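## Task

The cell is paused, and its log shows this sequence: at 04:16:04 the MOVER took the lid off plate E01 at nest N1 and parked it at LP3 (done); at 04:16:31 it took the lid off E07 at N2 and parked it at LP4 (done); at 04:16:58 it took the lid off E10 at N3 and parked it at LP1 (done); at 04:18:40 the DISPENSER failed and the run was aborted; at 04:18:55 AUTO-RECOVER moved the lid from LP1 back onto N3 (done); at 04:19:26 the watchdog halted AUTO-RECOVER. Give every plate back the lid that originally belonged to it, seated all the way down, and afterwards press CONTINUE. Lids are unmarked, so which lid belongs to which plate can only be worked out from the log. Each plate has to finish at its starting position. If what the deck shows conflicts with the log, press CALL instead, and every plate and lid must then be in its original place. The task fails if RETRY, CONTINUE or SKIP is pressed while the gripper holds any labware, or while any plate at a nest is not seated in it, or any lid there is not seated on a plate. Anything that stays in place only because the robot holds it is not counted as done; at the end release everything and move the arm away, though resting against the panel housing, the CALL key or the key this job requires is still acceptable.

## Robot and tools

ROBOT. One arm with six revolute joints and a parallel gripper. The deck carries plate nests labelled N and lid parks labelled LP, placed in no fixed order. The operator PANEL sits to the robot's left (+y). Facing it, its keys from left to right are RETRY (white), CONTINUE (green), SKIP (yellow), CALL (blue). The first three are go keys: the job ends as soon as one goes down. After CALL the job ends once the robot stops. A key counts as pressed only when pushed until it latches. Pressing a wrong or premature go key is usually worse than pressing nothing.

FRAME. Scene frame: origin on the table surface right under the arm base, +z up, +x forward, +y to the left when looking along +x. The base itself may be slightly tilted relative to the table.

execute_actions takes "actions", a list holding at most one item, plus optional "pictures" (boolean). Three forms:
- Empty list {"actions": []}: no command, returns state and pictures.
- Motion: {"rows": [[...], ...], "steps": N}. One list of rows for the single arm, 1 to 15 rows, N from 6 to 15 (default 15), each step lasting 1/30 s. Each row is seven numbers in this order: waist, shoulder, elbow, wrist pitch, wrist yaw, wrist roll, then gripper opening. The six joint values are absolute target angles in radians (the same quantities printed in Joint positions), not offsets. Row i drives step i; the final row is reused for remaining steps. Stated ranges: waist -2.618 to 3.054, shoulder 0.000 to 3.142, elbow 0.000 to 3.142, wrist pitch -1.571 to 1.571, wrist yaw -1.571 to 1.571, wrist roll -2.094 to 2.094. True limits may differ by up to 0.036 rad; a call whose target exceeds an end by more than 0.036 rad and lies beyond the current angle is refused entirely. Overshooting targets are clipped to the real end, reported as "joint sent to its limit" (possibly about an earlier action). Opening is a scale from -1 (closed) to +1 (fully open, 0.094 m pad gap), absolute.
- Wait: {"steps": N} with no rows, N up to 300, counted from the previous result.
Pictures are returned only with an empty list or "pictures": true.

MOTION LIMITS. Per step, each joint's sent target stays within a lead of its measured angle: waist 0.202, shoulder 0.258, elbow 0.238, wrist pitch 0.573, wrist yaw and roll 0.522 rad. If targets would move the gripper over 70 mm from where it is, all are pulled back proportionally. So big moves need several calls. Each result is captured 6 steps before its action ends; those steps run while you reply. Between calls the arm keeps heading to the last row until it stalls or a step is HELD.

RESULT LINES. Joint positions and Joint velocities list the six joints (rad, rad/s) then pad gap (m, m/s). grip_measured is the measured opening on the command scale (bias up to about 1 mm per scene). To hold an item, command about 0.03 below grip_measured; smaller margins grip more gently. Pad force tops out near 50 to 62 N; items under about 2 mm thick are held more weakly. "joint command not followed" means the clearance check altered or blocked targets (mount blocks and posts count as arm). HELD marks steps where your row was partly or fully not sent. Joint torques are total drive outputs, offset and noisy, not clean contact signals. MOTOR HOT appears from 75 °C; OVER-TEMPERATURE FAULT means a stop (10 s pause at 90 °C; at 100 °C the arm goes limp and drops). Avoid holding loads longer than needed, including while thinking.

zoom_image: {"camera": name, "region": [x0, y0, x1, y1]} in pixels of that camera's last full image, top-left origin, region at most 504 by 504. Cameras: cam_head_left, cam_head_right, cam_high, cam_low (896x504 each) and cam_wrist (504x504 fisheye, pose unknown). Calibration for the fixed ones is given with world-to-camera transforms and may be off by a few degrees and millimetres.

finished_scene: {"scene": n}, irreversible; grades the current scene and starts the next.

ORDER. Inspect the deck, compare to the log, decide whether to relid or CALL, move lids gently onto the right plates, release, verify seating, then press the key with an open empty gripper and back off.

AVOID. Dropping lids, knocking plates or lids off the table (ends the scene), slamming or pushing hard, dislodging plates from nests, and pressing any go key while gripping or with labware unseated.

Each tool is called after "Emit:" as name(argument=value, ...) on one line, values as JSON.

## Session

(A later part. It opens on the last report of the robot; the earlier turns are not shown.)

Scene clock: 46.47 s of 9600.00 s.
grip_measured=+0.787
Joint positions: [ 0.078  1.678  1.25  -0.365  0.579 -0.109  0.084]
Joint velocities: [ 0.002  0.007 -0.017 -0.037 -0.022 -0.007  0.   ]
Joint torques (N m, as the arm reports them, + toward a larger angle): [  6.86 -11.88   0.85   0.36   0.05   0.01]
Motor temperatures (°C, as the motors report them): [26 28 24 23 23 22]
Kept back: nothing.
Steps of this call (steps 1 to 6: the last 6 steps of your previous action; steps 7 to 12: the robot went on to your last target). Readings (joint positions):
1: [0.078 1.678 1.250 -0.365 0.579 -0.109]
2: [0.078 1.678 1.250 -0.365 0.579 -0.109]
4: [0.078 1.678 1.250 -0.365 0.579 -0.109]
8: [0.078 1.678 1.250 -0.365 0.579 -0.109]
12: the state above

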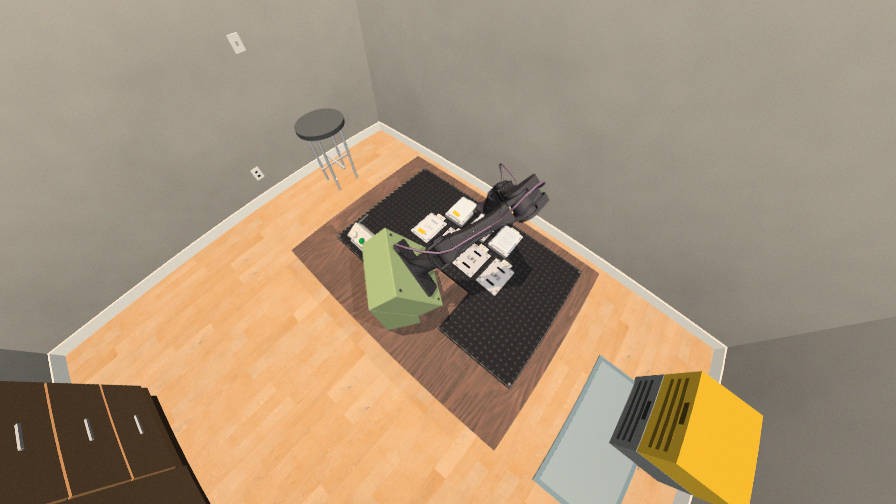

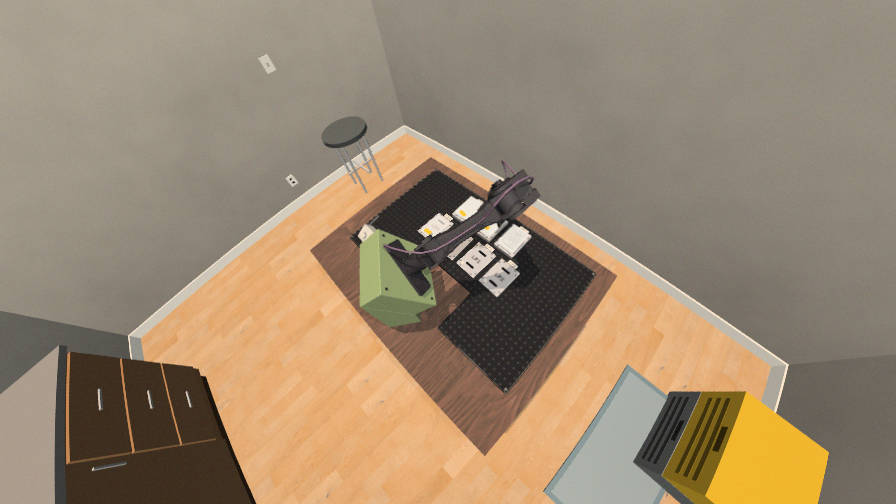

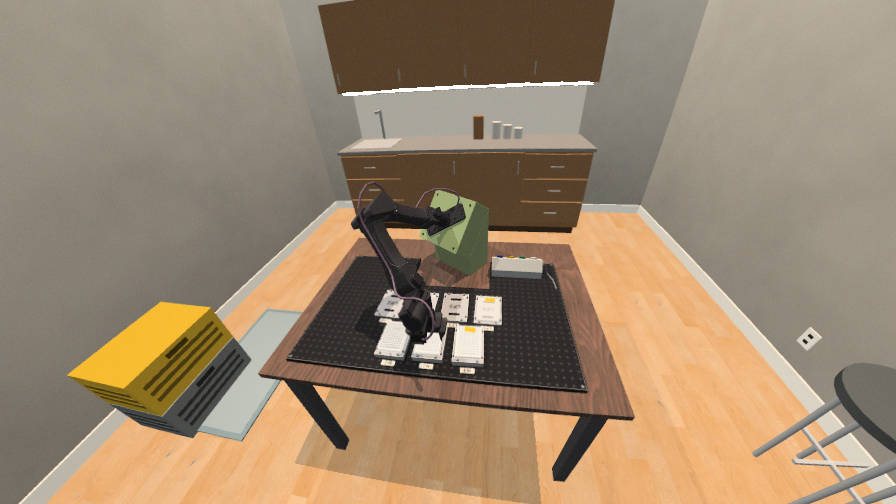

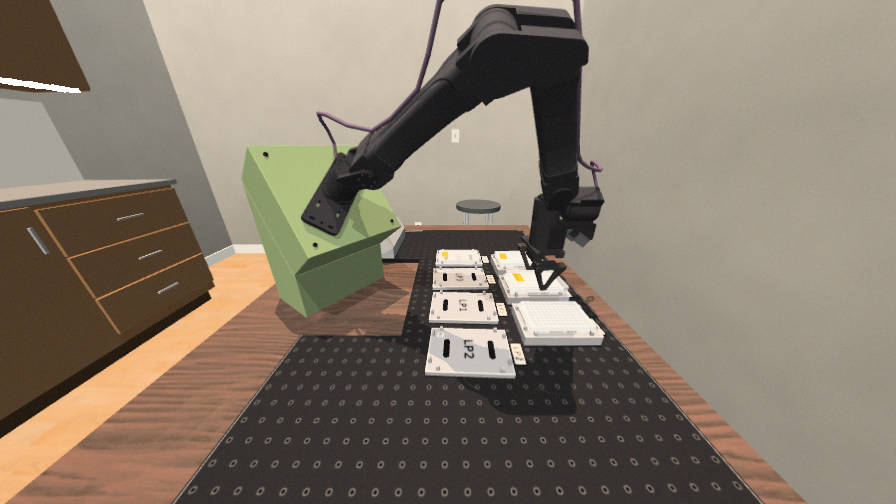

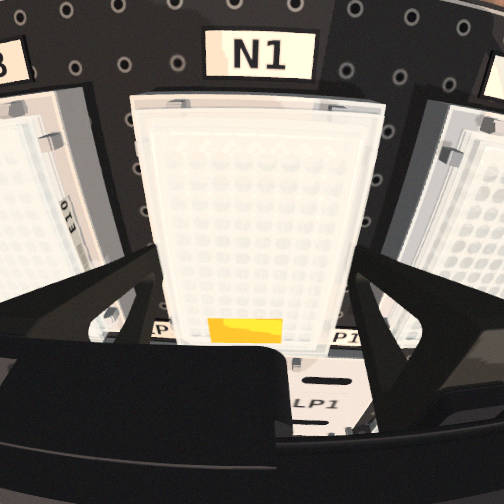

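Emit:
execute_actions(actions=[{"rows":[[0.085,1.64,1.225,-0.365,0.585,-0.109,0.75],[0.085,1.635,1.225,-0.365,0.585,-0.109,0.75],[0.085,1.635,1.22,-0.36,0.585,-0.109,0.75],[0.085,1.635,1.213,-0.355,0.585,-0.109,0.75]],"steps":15}])

Emit:
execute_actions(actions=[{"steps":12}], pictures=true)

Emit:
zoom_image(camera="cam_low", region=[490, 250, 580, 310])

Emit:
zoom_image(camera="cam_wrist", region=[100, 40, 420, 360])

Scene clock: 47.17 s of 9600.00 s.
grip_measured=+0.787
Joint positions: [ 0.078  1.655  1.236 -0.363  0.579 -0.109  0.084]
Joint velocities: [ 0.002 -0.007 -0.032 -0.022  0.022 -0.007  0.001]
Joint torques (N m, as the arm reports them, + toward a larger angle): [  5.78 -11.61   1.11   0.43   0.05   0.01]
Motor temperatures (°C, as the motors report them): [26 28 24 23 23 22]
Steps of this call (steps 1 to 12: the robot went on to your last target; steps 13 to 21: the first 9 steps of this action). Readings (joint positions):
13: [0.078 1.677 1.250 -0.365 0.579 -0.109]
14: [0.078 1.674 1.250 -0.366 0.579 -0.109]
16: [0.078 1.665 1.246 -0.363 0.579 -0.109]
20: [0.078 1.655 1.237 -0.363 0.579 -0.109]
21: the state above

Scene clock: 47.57 s of 9600.00 s.
grip_measured=+0.787
Joint positions: [ 0.078  1.655  1.234 -0.363  0.579 -0.109  0.084]
Joint velocities: [-0.012 -0.012 -0.002 -0.066  0.066 -0.037 -0.001]
Joint torques (N m, as the arm reports them, + toward a larger angle): [  5.78 -11.58   1.22   0.44   0.05   0.01]
Motor temperatures (°C, as the motors report them): [26 28 24 23 23 22]
Kept back: nothing.
Steps of this call (steps 1 to 6: the last 6 steps of your previous action; steps 7 to 12: the robot went on to your last target). Readings (joint positions):
1: [0.078 1.655 1.236 -0.363 0.579 -0.109]
2: [0.078 1.655 1.235 -0.363 0.579 -0.109]
4: [0.078 1.655 1.235 -0.363 0.579 -0.109]
8: [0.078 1.655 1.234 -0.363 0.579 -0.109]
12: the state above

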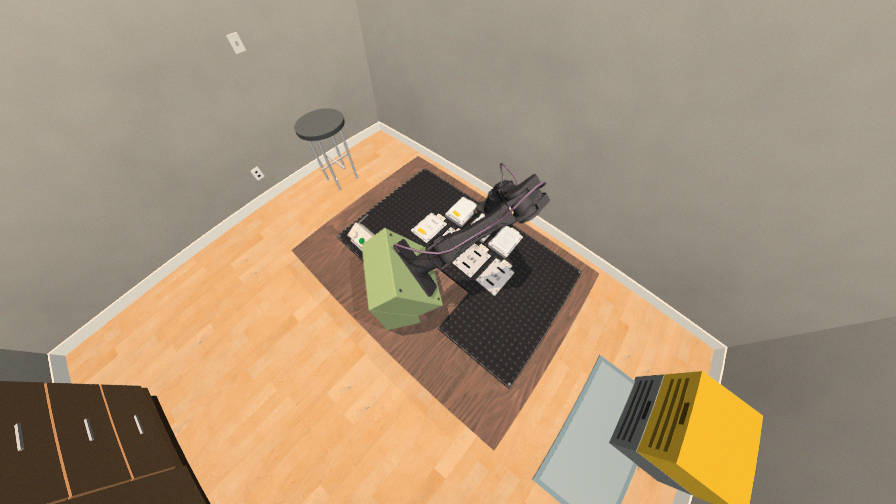

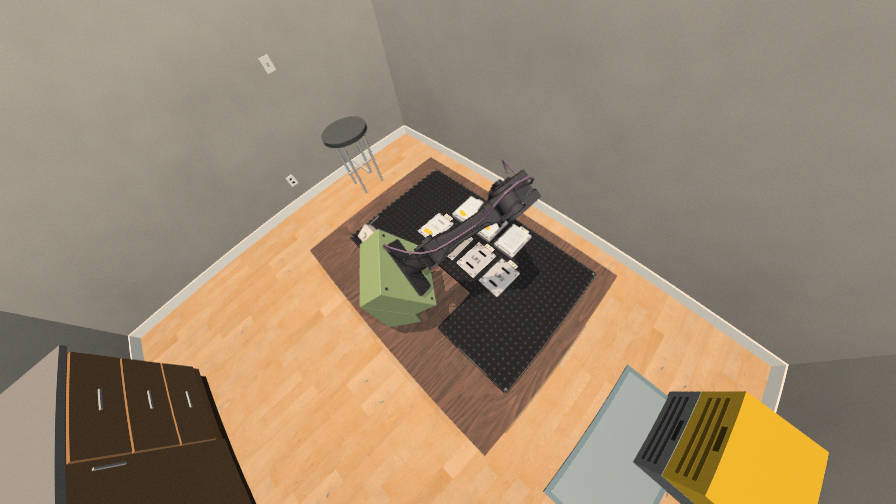

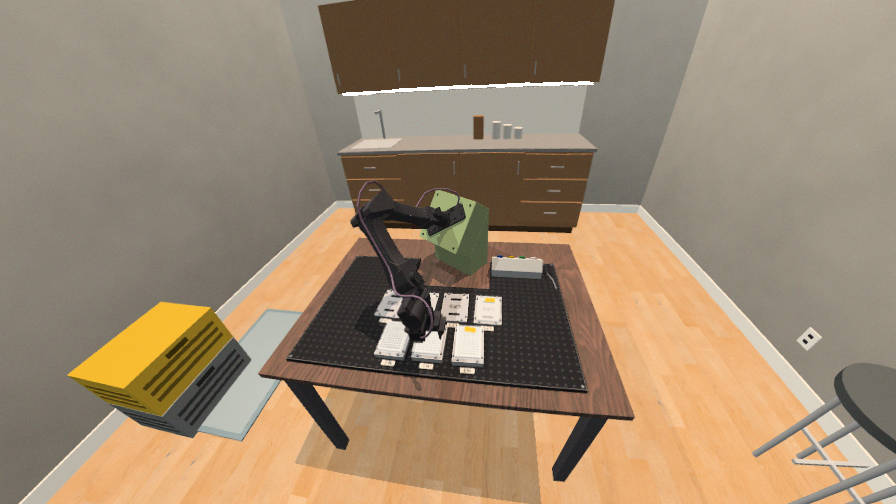

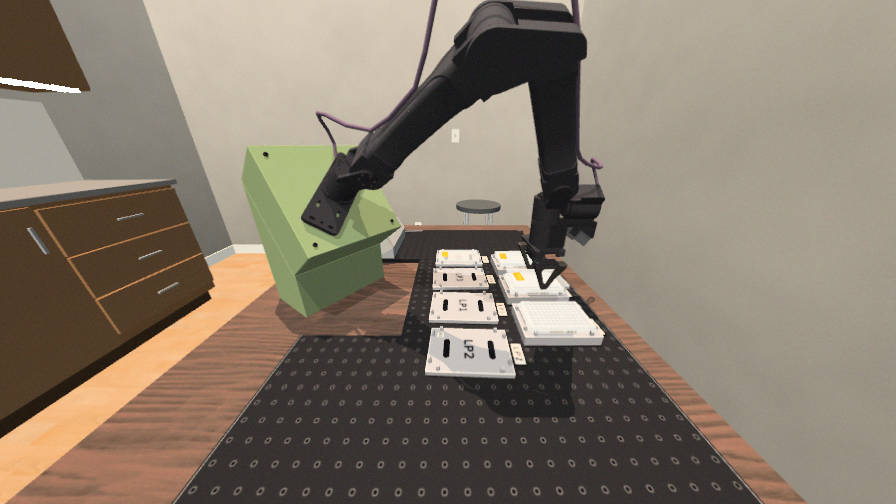

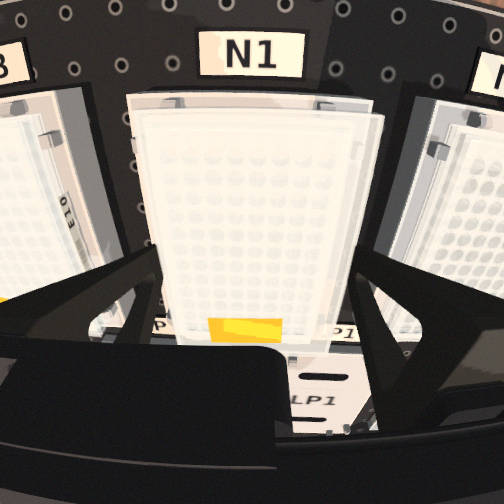

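Region (490, 250, 580, 310) of cam_low's 896x504 image, scaled by 5.600, with more detail than that image has.

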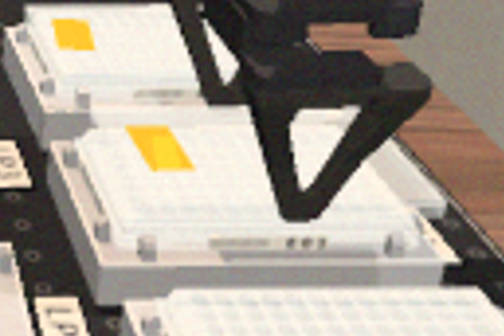

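Region (100, 40, 420, 360) of cam_wrist's 504x504 image, scaled by 1.575, with more detail than that image has.

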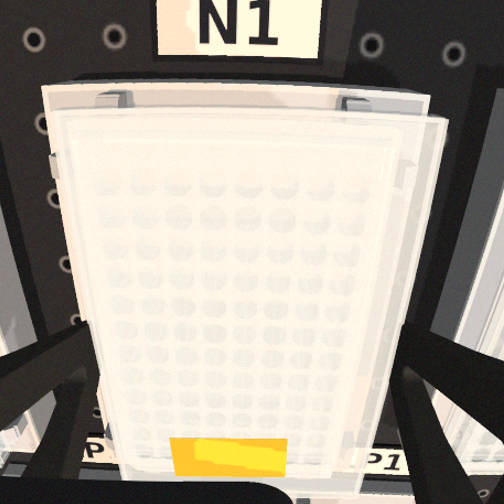

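Emit:
execute_actions(actions=[{"rows":[[0.097,1.67,1.225,-0.38,0.585,-0.109,0.75],[0.097,1.68,1.225,-0.385,0.585,-0.109,0.75],[0.097,1.688,1.225,-0.387,0.585,-0.109,0.75]],"steps":15}])

Emit:
execute_actions(actions=[{"steps":12}], pictures=true)

Emit:
zoom_image(camera="cam_low", region=[490, 250, 580, 310])

Emit:
zoom_image(camera="cam_wrist", region=[100, 40, 420, 360])

Scene clock: 48.20 s of 9600.00 s.
grip_measured=+0.787
Joint positions: [ 0.078  1.67   1.234 -0.375  0.579 -0.109  0.084]
Joint velocities: [-0.012  0.032 -0.007 -0.051 -0.022 -0.066  0.   ]
Joint torques (N m, as the arm reports them, + toward a larger angle): [ 6.83 -8.49  2.21  0.25  0.03  0.  ]
Motor temperatures (°C, as the motors report them): [26 28 24 23 23 22]
Steps of this call (steps 1 to 10: the robot went on to your last target; steps 11 to 19: the first 9 steps of this action). Readings (joint positions):
11: [0.078 1.655 1.234 -0.364 0.579 -0.109]
12: [0.078 1.655 1.234 -0.365 0.579 -0.109]
14: [0.078 1.658 1.234 -0.368 0.579 -0.109]
18: [0.078 1.669 1.234 -0.374 0.579 -0.109]
19: the state above

Scene clock: 48.60 s of 9600.00 s.
grip_measured=+0.787
Joint positions: [ 0.078  1.671  1.234 -0.375  0.579 -0.109  0.084]
Joint velocities: [-0.002 -0.022 -0.002  0.007  0.066  0.11  -0.   ]
Joint torques (N m, as the arm reports them, + toward a larger angle): [ 6.81 -8.37  2.19  0.24  0.05  0.  ]
Motor temperatures (°C, as the motors report them): [26 28 24 23 23 22]
Kept back: nothing.
Steps of this call (steps 1 to 6: the last 6 steps of your previous action; steps 7 to 12: the robot went on to your last target). Readings (joint positions):
1: [0.078 1.671 1.234 -0.375 0.579 -0.109]
2: [0.078 1.671 1.234 -0.375 0.579 -0.109]
4: [0.078 1.671 1.234 -0.375 0.579 -0.109]
8: [0.078 1.671 1.234 -0.375 0.579 -0.109]
12: the state above

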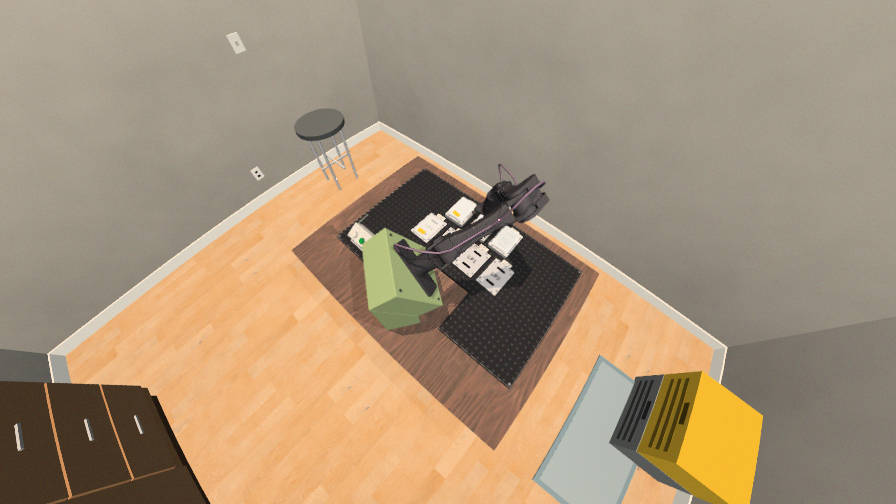

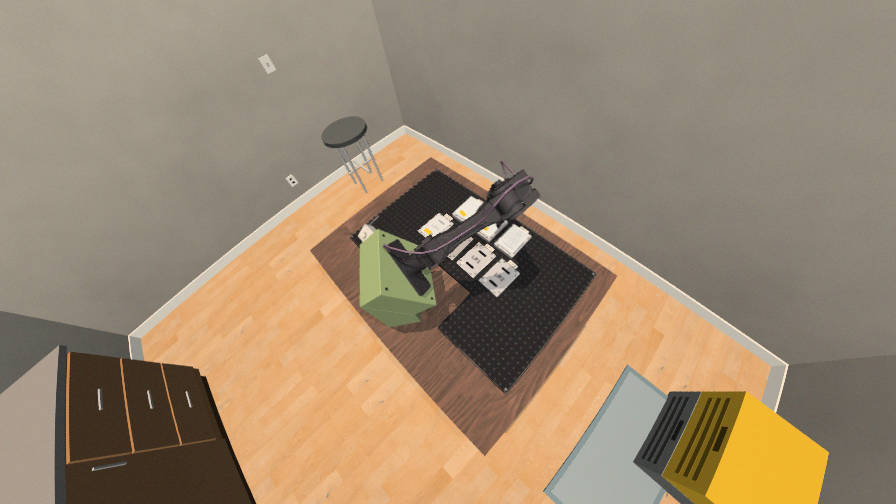

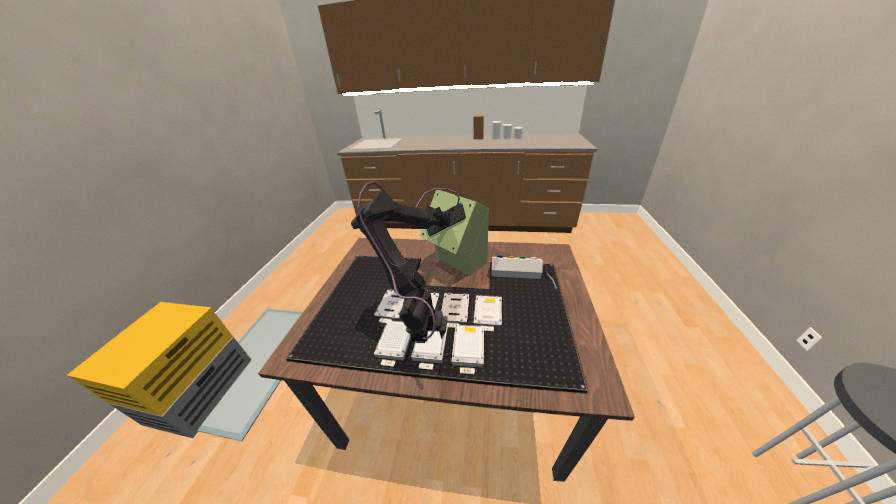

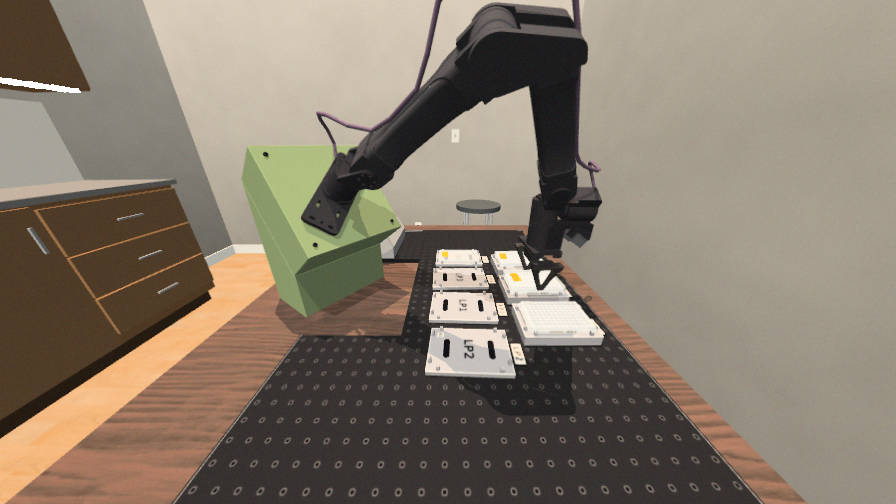

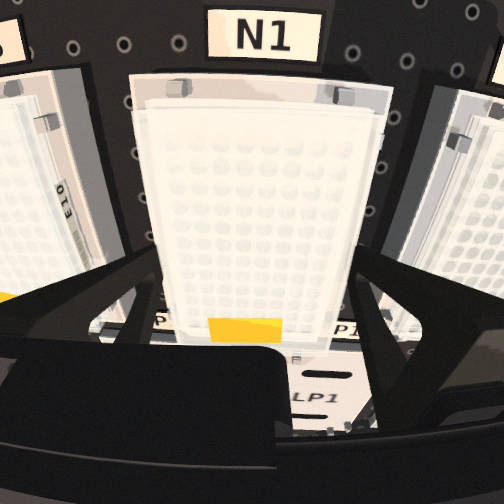

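Region (490, 250, 580, 310) of cam_low's 896x504 image, scaled by 5.600, with more detail than that image has.

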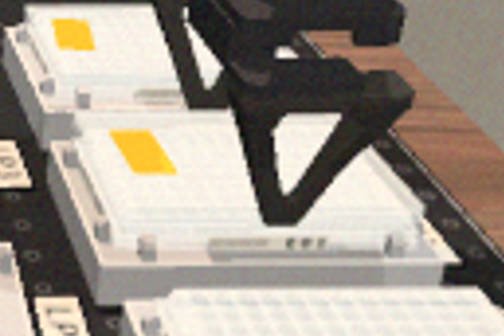

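Region (100, 40, 420, 360) of cam_wrist's 504x504 image, scaled by 1.575, with more detail than that image has.

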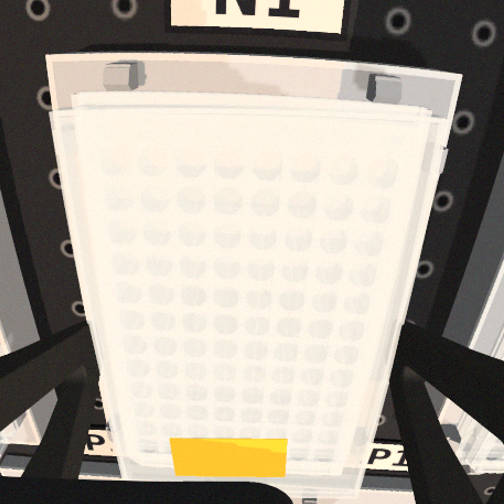

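Emit:
execute_actions(actions=[{"rows":[[0.09,1.69,1.255,-0.372,0.585,-0.09,0.75]],"steps":15}])

Emit:
execute_actions(actions=[{"steps":15}], pictures=true)

Emit:
zoom_image(camera="cam_low", region=[490,250,580,310])

Emit:
zoom_image(camera="cam_wrist", region=[100,40,420,360])

Scene clock: 50.50 s of 9600.00 s.
grip_measured=+0.787
Joint positions: [ 0.078  1.671  1.234 -0.375  0.579 -0.099  0.084]
Joint velocities: [-0.012 -0.017  0.002 -0.037  0.051  0.007  0.   ]
Joint torques (N m, as the arm reports them, + toward a larger angle): [ 6.25 -8.18  4.83  0.36  0.05  0.08]
Motor temperatures (°C, as the motors report them): [26 29 24 23 23 22]
Steps of this call (steps 1 to 15: the robot went on to your last target; steps 16 to 48: nothing new was sent; steps 49 to 57: the first 9 steps of this action). Readings (joint positions):
49: [0.078 1.671 1.234 -0.375 0.579 -0.107]
50: [0.078 1.671 1.234 -0.375 0.579 -0.105]
52: [0.078 1.671 1.234 -0.375 0.579 -0.102]
56: [0.078 1.671 1.234 -0.375 0.579 -0.099]
57: the state above

Scene clock: 51.00 s of 9600.00 s.
grip_measured=+0.787
Joint positions: [ 0.078  1.671  1.234 -0.375  0.579 -0.097  0.084]
Joint velocities: [ 0.002  0.002  0.002 -0.007  0.037  0.037 -0.001]
Joint torques (N m, as the arm reports them, + toward a larger angle): [ 6.24 -8.19  4.84  0.36  0.05  0.09]
Motor temperatures (°C, as the motors report them): [26 29 24 23 23 22]
Kept back: nothing.
Steps of this call (steps 1 to 6: the last 6 steps of your previous action; steps 7 to 15: the robot went on to your last target). Readings (joint positions):
1: [0.078 1.671 1.234 -0.375 0.579 -0.098]
2: [0.078 1.671 1.234 -0.375 0.579 -0.098]
4: [0.078 1.671 1.234 -0.375 0.579 -0.098]
8: [0.078 1.671 1.234 -0.375 0.579 -0.097]
15: the state above
The arm was judged still, so your last target was given up. Only a new action makes it travel on or press farther. Fingers that are still opening or closing keep moving.

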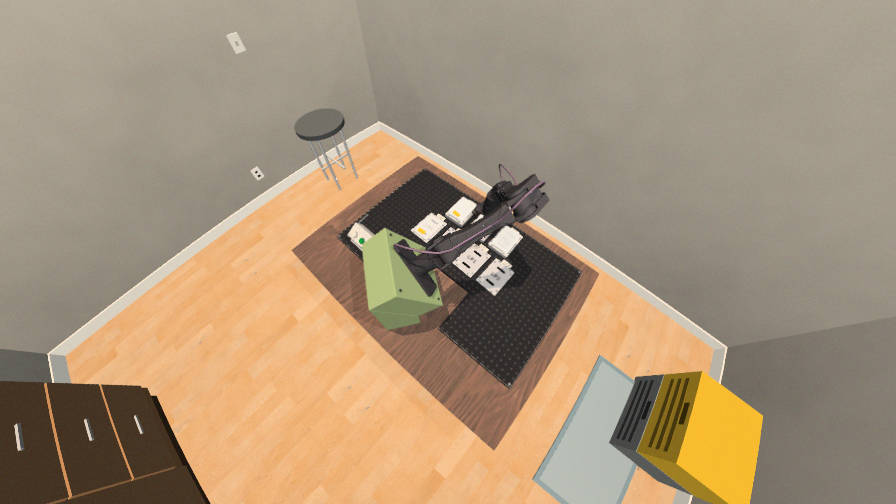

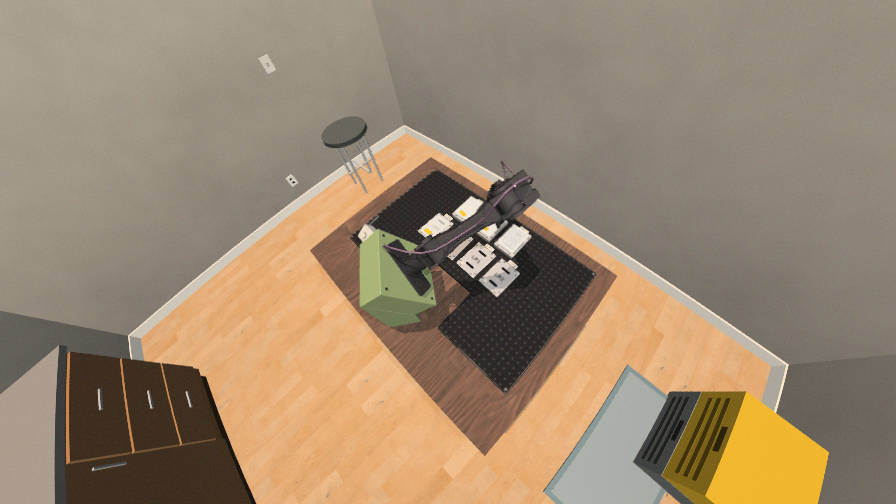

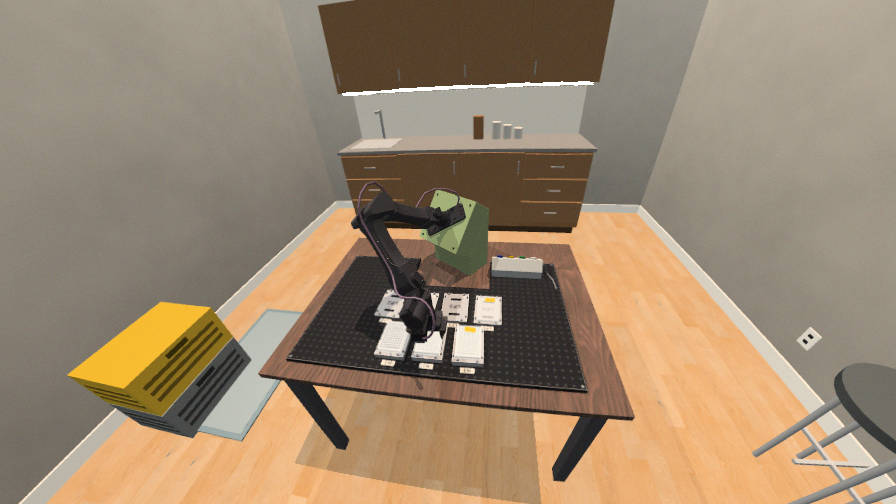

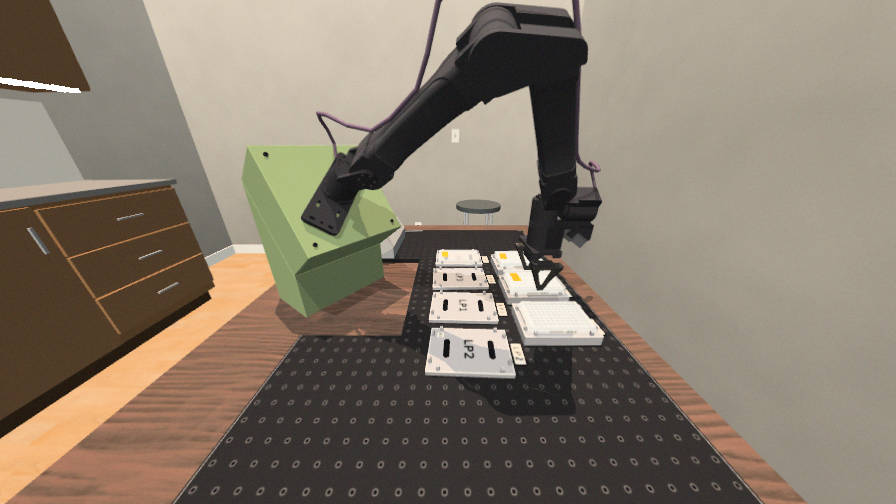

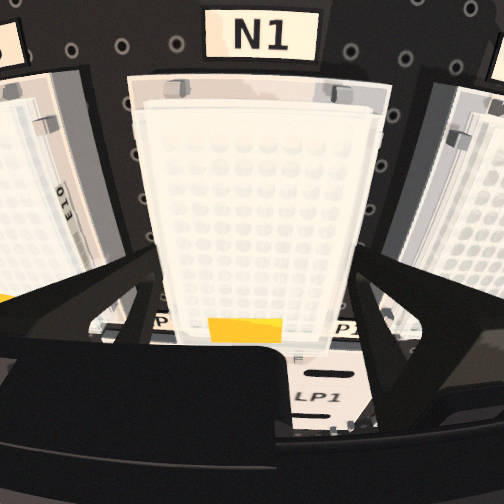

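Region (490, 250, 580, 310) of cam_low's 896x504 image, scaled by 5.600, with more detail than that image has.

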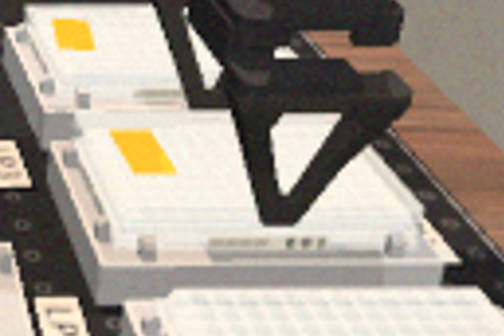

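Region (100, 40, 420, 360) of cam_wrist's 504x504 image, scaled by 1.575, with more detail than that image has.

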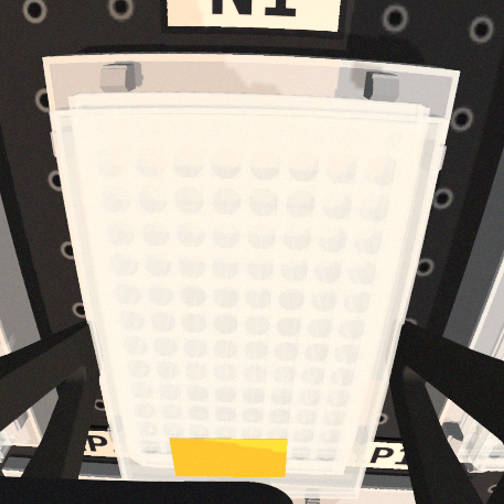

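Emit:
execute_actions(actions=[{"rows":[[0.078,1.66,1.25,-0.352,0.575,-0.09,0.75]],"steps":15}])

Emit:
execute_actions(actions=[{"steps":12}], pictures=true)

Emit:
zoom_image(camera="cam_wrist", region=[100,40,420,360])

Scene clock: 51.60 s of 9600.00 s.
grip_measured=+0.787
Joint positions: [ 0.078  1.671  1.234 -0.364  0.579 -0.097  0.084]
Joint velocities: [-0.002 -0.007  0.012  0.037 -0.022 -0.066 -0.   ]
Joint torques (N m, as the arm reports them, + toward a larger angle): [  5.29 -10.79   4.41   0.43  -0.06   0.08]
Motor temperatures (°C, as the motors report them): [26 29 24 23 23 22]
Steps of this call (steps 1 to 9: nothing new was sent; steps 10 to 18: the first 9 steps of this action). Readings (joint positions):
10: [0.078 1.671 1.234 -0.374 0.579 -0.097]
11: [0.078 1.671 1.234 -0.372 0.579 -0.097]
13: [0.078 1.671 1.234 -0.368 0.579 -0.097]
17: [0.078 1.671 1.234 -0.365 0.579 -0.097]
18: the state above

Scene clock: 52.00 s of 9600.00 s.
grip_measured=+0.787
Joint positions: [ 0.078  1.671  1.234 -0.363  0.579 -0.097  0.084]
Joint velocities: [-0.007  0.002 -0.002  0.051 -0.095  0.037 -0.   ]
Joint torques (N m, as the arm reports them, + toward a larger angle): [  5.28 -10.8    4.41   0.43  -0.06   0.08]
Motor temperatures (°C, as the motors report them): [26 29 24 23 23 22]
Kept back: nothing.
Steps of this call (steps 1 to 6: the last 6 steps of your previous action; steps 7 to 12: the robot went on to your last target). Readings (joint positions):
1: [0.078 1.671 1.234 -0.364 0.579 -0.097]
2: [0.078 1.671 1.234 -0.363 0.579 -0.097]
4: [0.078 1.671 1.234 -0.363 0.579 -0.097]
8: [0.078 1.671 1.234 -0.363 0.579 -0.097]
12: the state above

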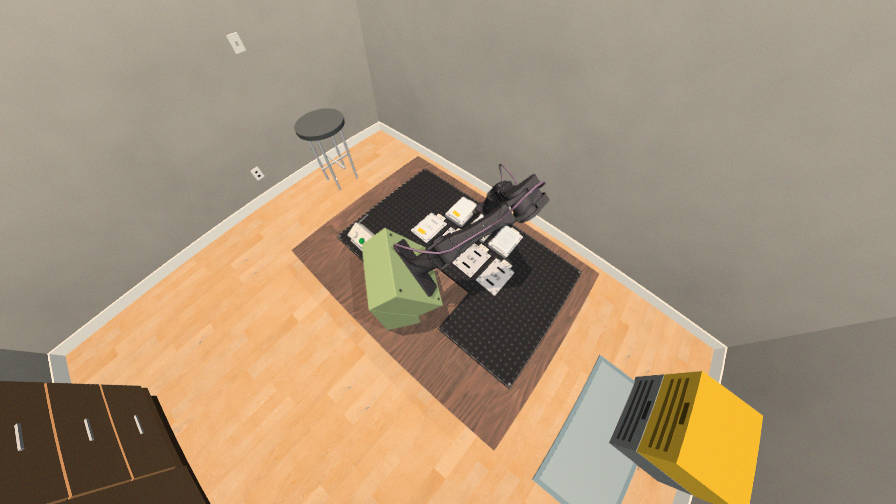

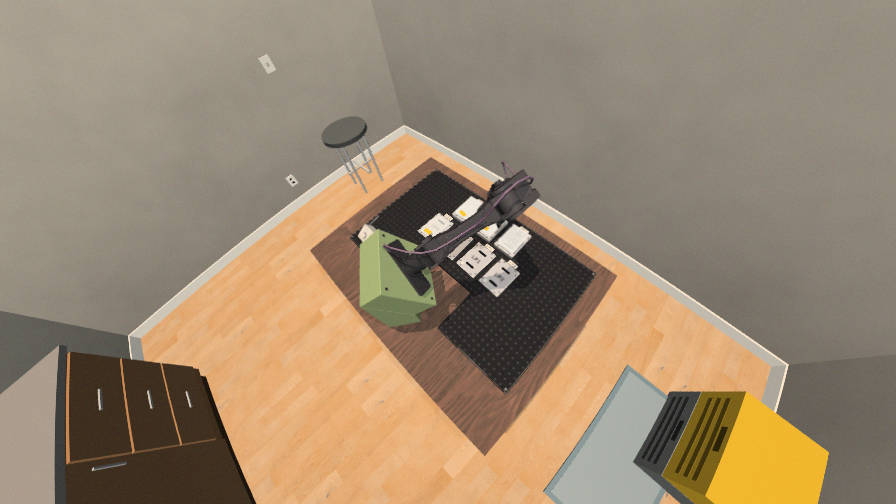

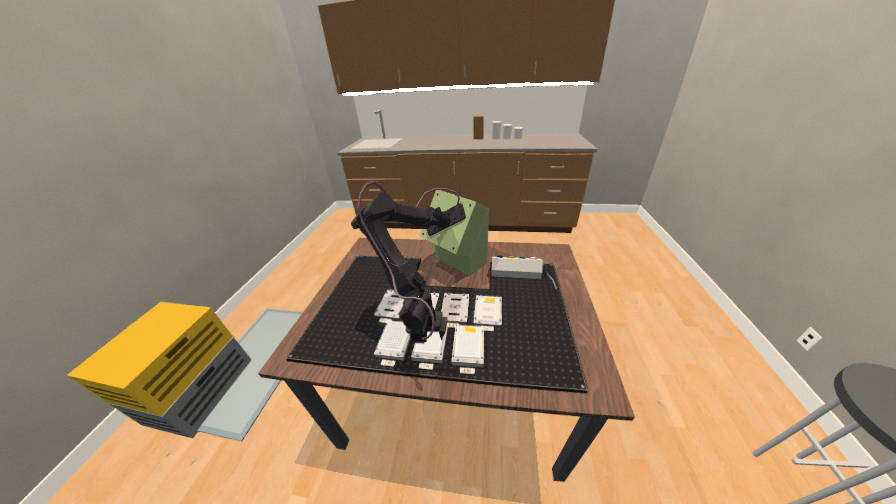

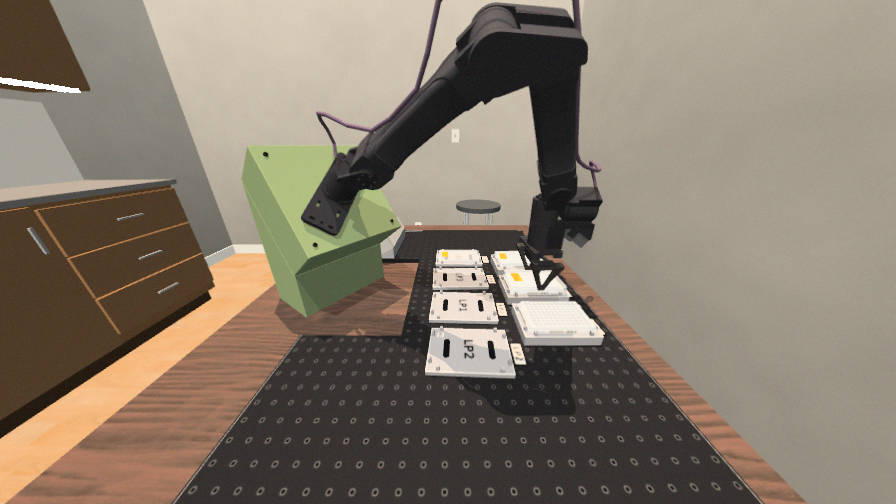

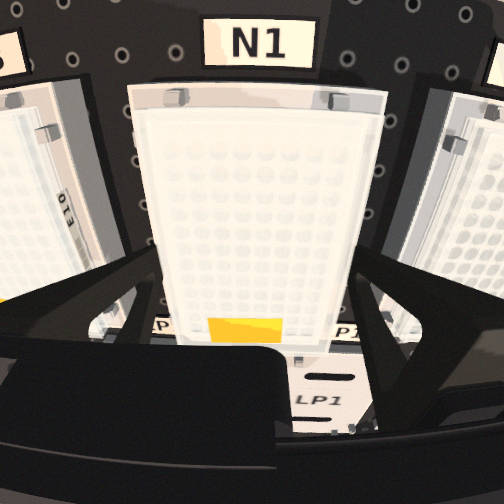

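Region (100, 40, 420, 360) of cam_wrist's 504x504 image, scaled by 1.575, with more detail than that image has.

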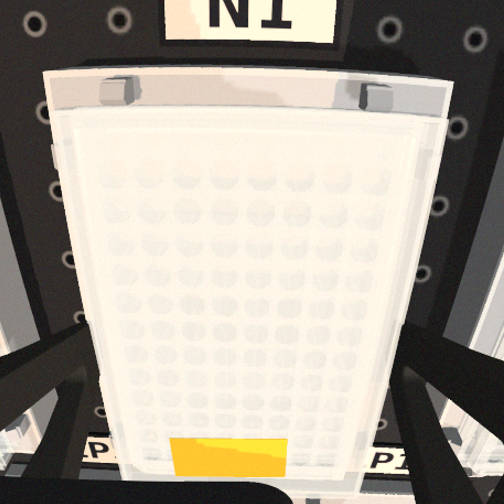

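Emit:
execute_actions(actions=[{"rows":[[0.066,1.70,1.234,-0.345,0.575,-0.095,0.75]],"steps":15}])

Emit:
execute_actions(actions=[{"steps":12}], pictures=true)

Emit:
zoom_image(camera="cam_wrist", region=[100,40,420,360])

Emit:
zoom_image(camera="cam_low", region=[490,250,580,310])

Scene clock: 52.60 s of 9600.00 s.
grip_measured=+0.787
Joint positions: [ 0.074  1.671  1.234 -0.36   0.576 -0.097  0.084]
Joint velocities: [-0.002  0.012 -0.017 -0.007 -0.037 -0.066 -0.002]
Joint torques (N m, as the arm reports them, + toward a larger angle): [ 4.57 -7.35  3.    0.48 -0.03  0.03]
Motor temperatures (°C, as the motors report them): [26 29 24 23 23 22]
Steps of this call (steps 1 to 9: the robot went on to your last target; steps 10 to 18: the first 9 steps of this action). Readings (joint positions):
10: [0.077 1.671 1.234 -0.362 0.579 -0.097]
11: [0.075 1.671 1.234 -0.361 0.579 -0.097]
13: [0.074 1.671 1.234 -0.361 0.576 -0.097]
17: [0.074 1.671 1.234 -0.360 0.576 -0.097]
18: the state above

Scene clock: 53.00 s of 9600.00 s.
grip_measured=+0.787
Joint positions: [ 0.074  1.671  1.234 -0.36   0.576 -0.097  0.084]
Joint velocities: [ 0.017  0.017  0.007 -0.037  0.007  0.051 -0.001]
Joint torques (N m, as the arm reports them, + toward a larger angle): [ 4.56 -7.36  2.99  0.48 -0.03  0.03]
Motor temperatures (°C, as the motors report them): [26 29 24 23 23 22]
Kept back: nothing.
Steps of this call (steps 1 to 6: the last 6 steps of your previous action; steps 7 to 12: the robot went on to your last target). Readings (joint positions):
1: [0.074 1.671 1.234 -0.360 0.576 -0.097]
2: [0.074 1.671 1.234 -0.360 0.576 -0.097]
4: [0.074 1.671 1.234 -0.360 0.576 -0.097]
8: [0.074 1.671 1.234 -0.360 0.576 -0.097]
12: the state above

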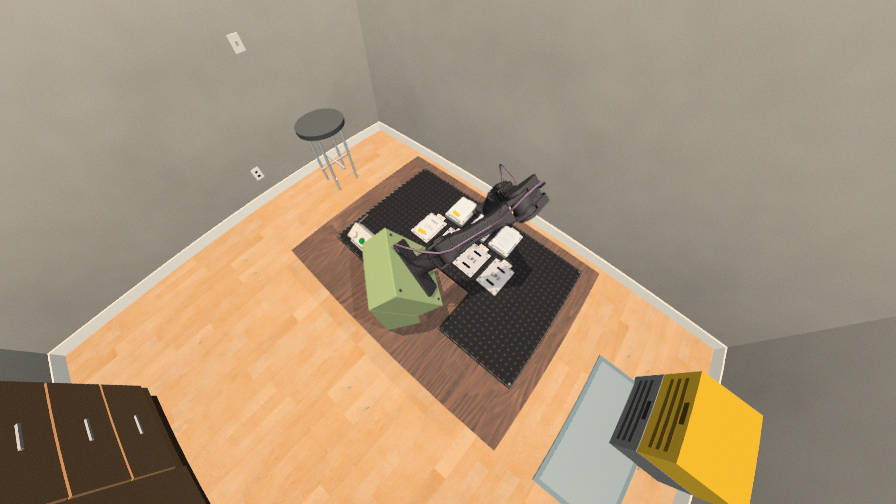

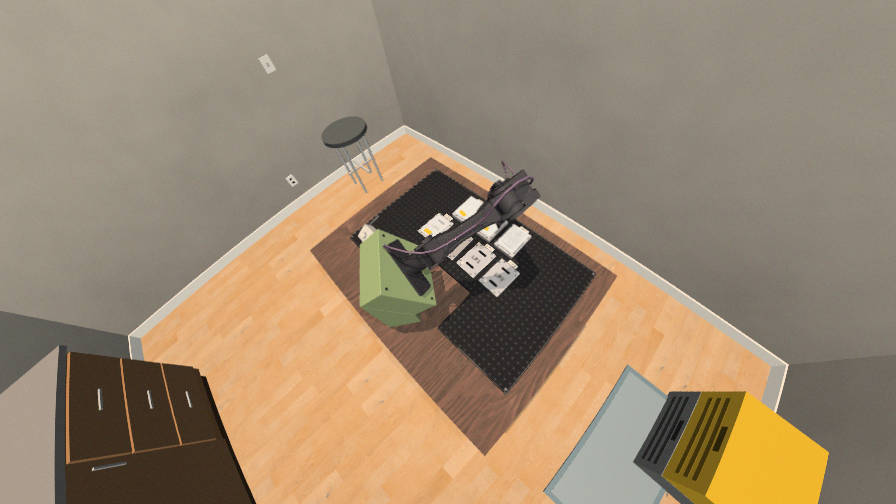

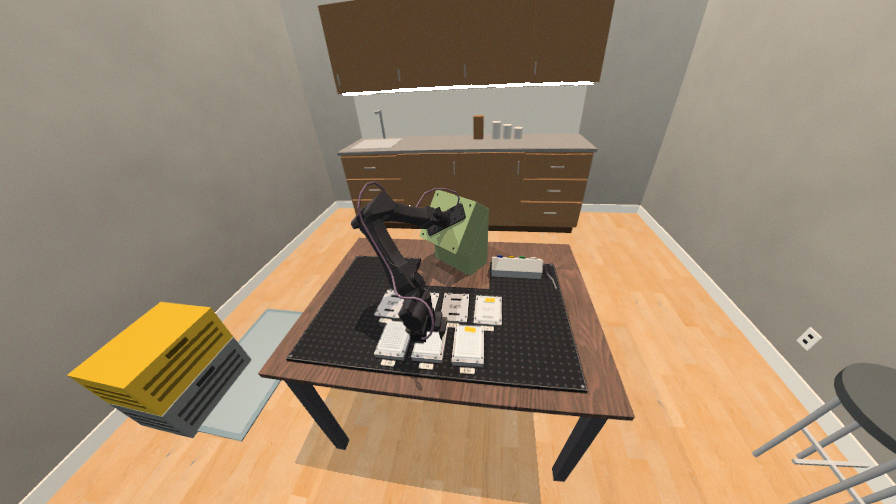

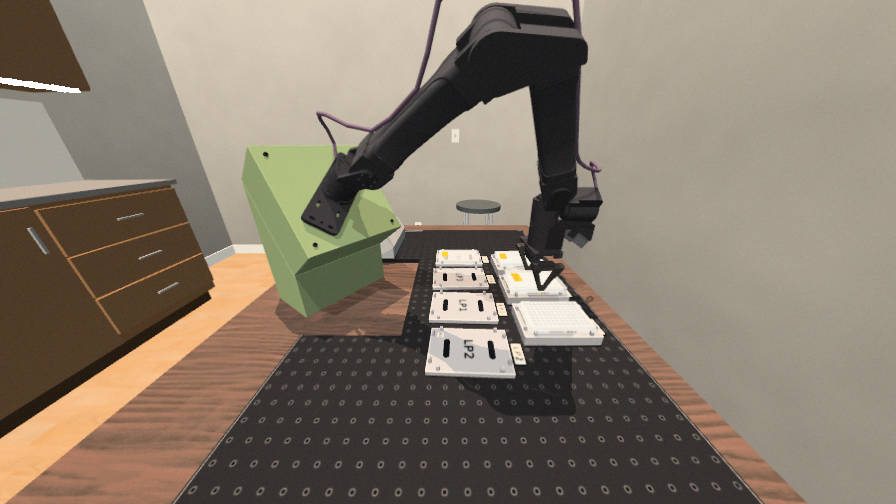

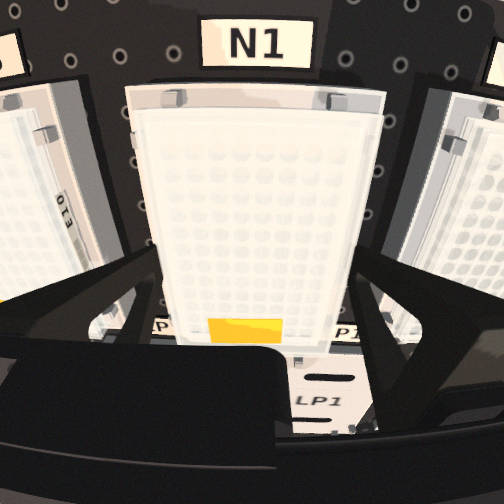

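Region (100, 40, 420, 360) of cam_wrist's 504x504 image, scaled by 1.575, with more detail than that image has.

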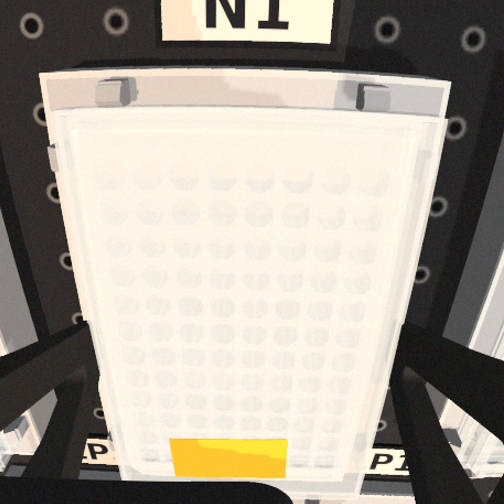

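Region (490, 250, 580, 310) of cam_low's 896x504 image, scaled by 5.600, with more detail than that image has.

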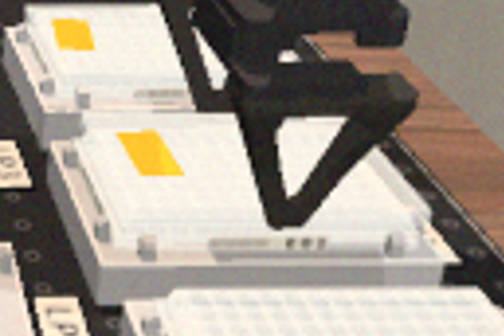

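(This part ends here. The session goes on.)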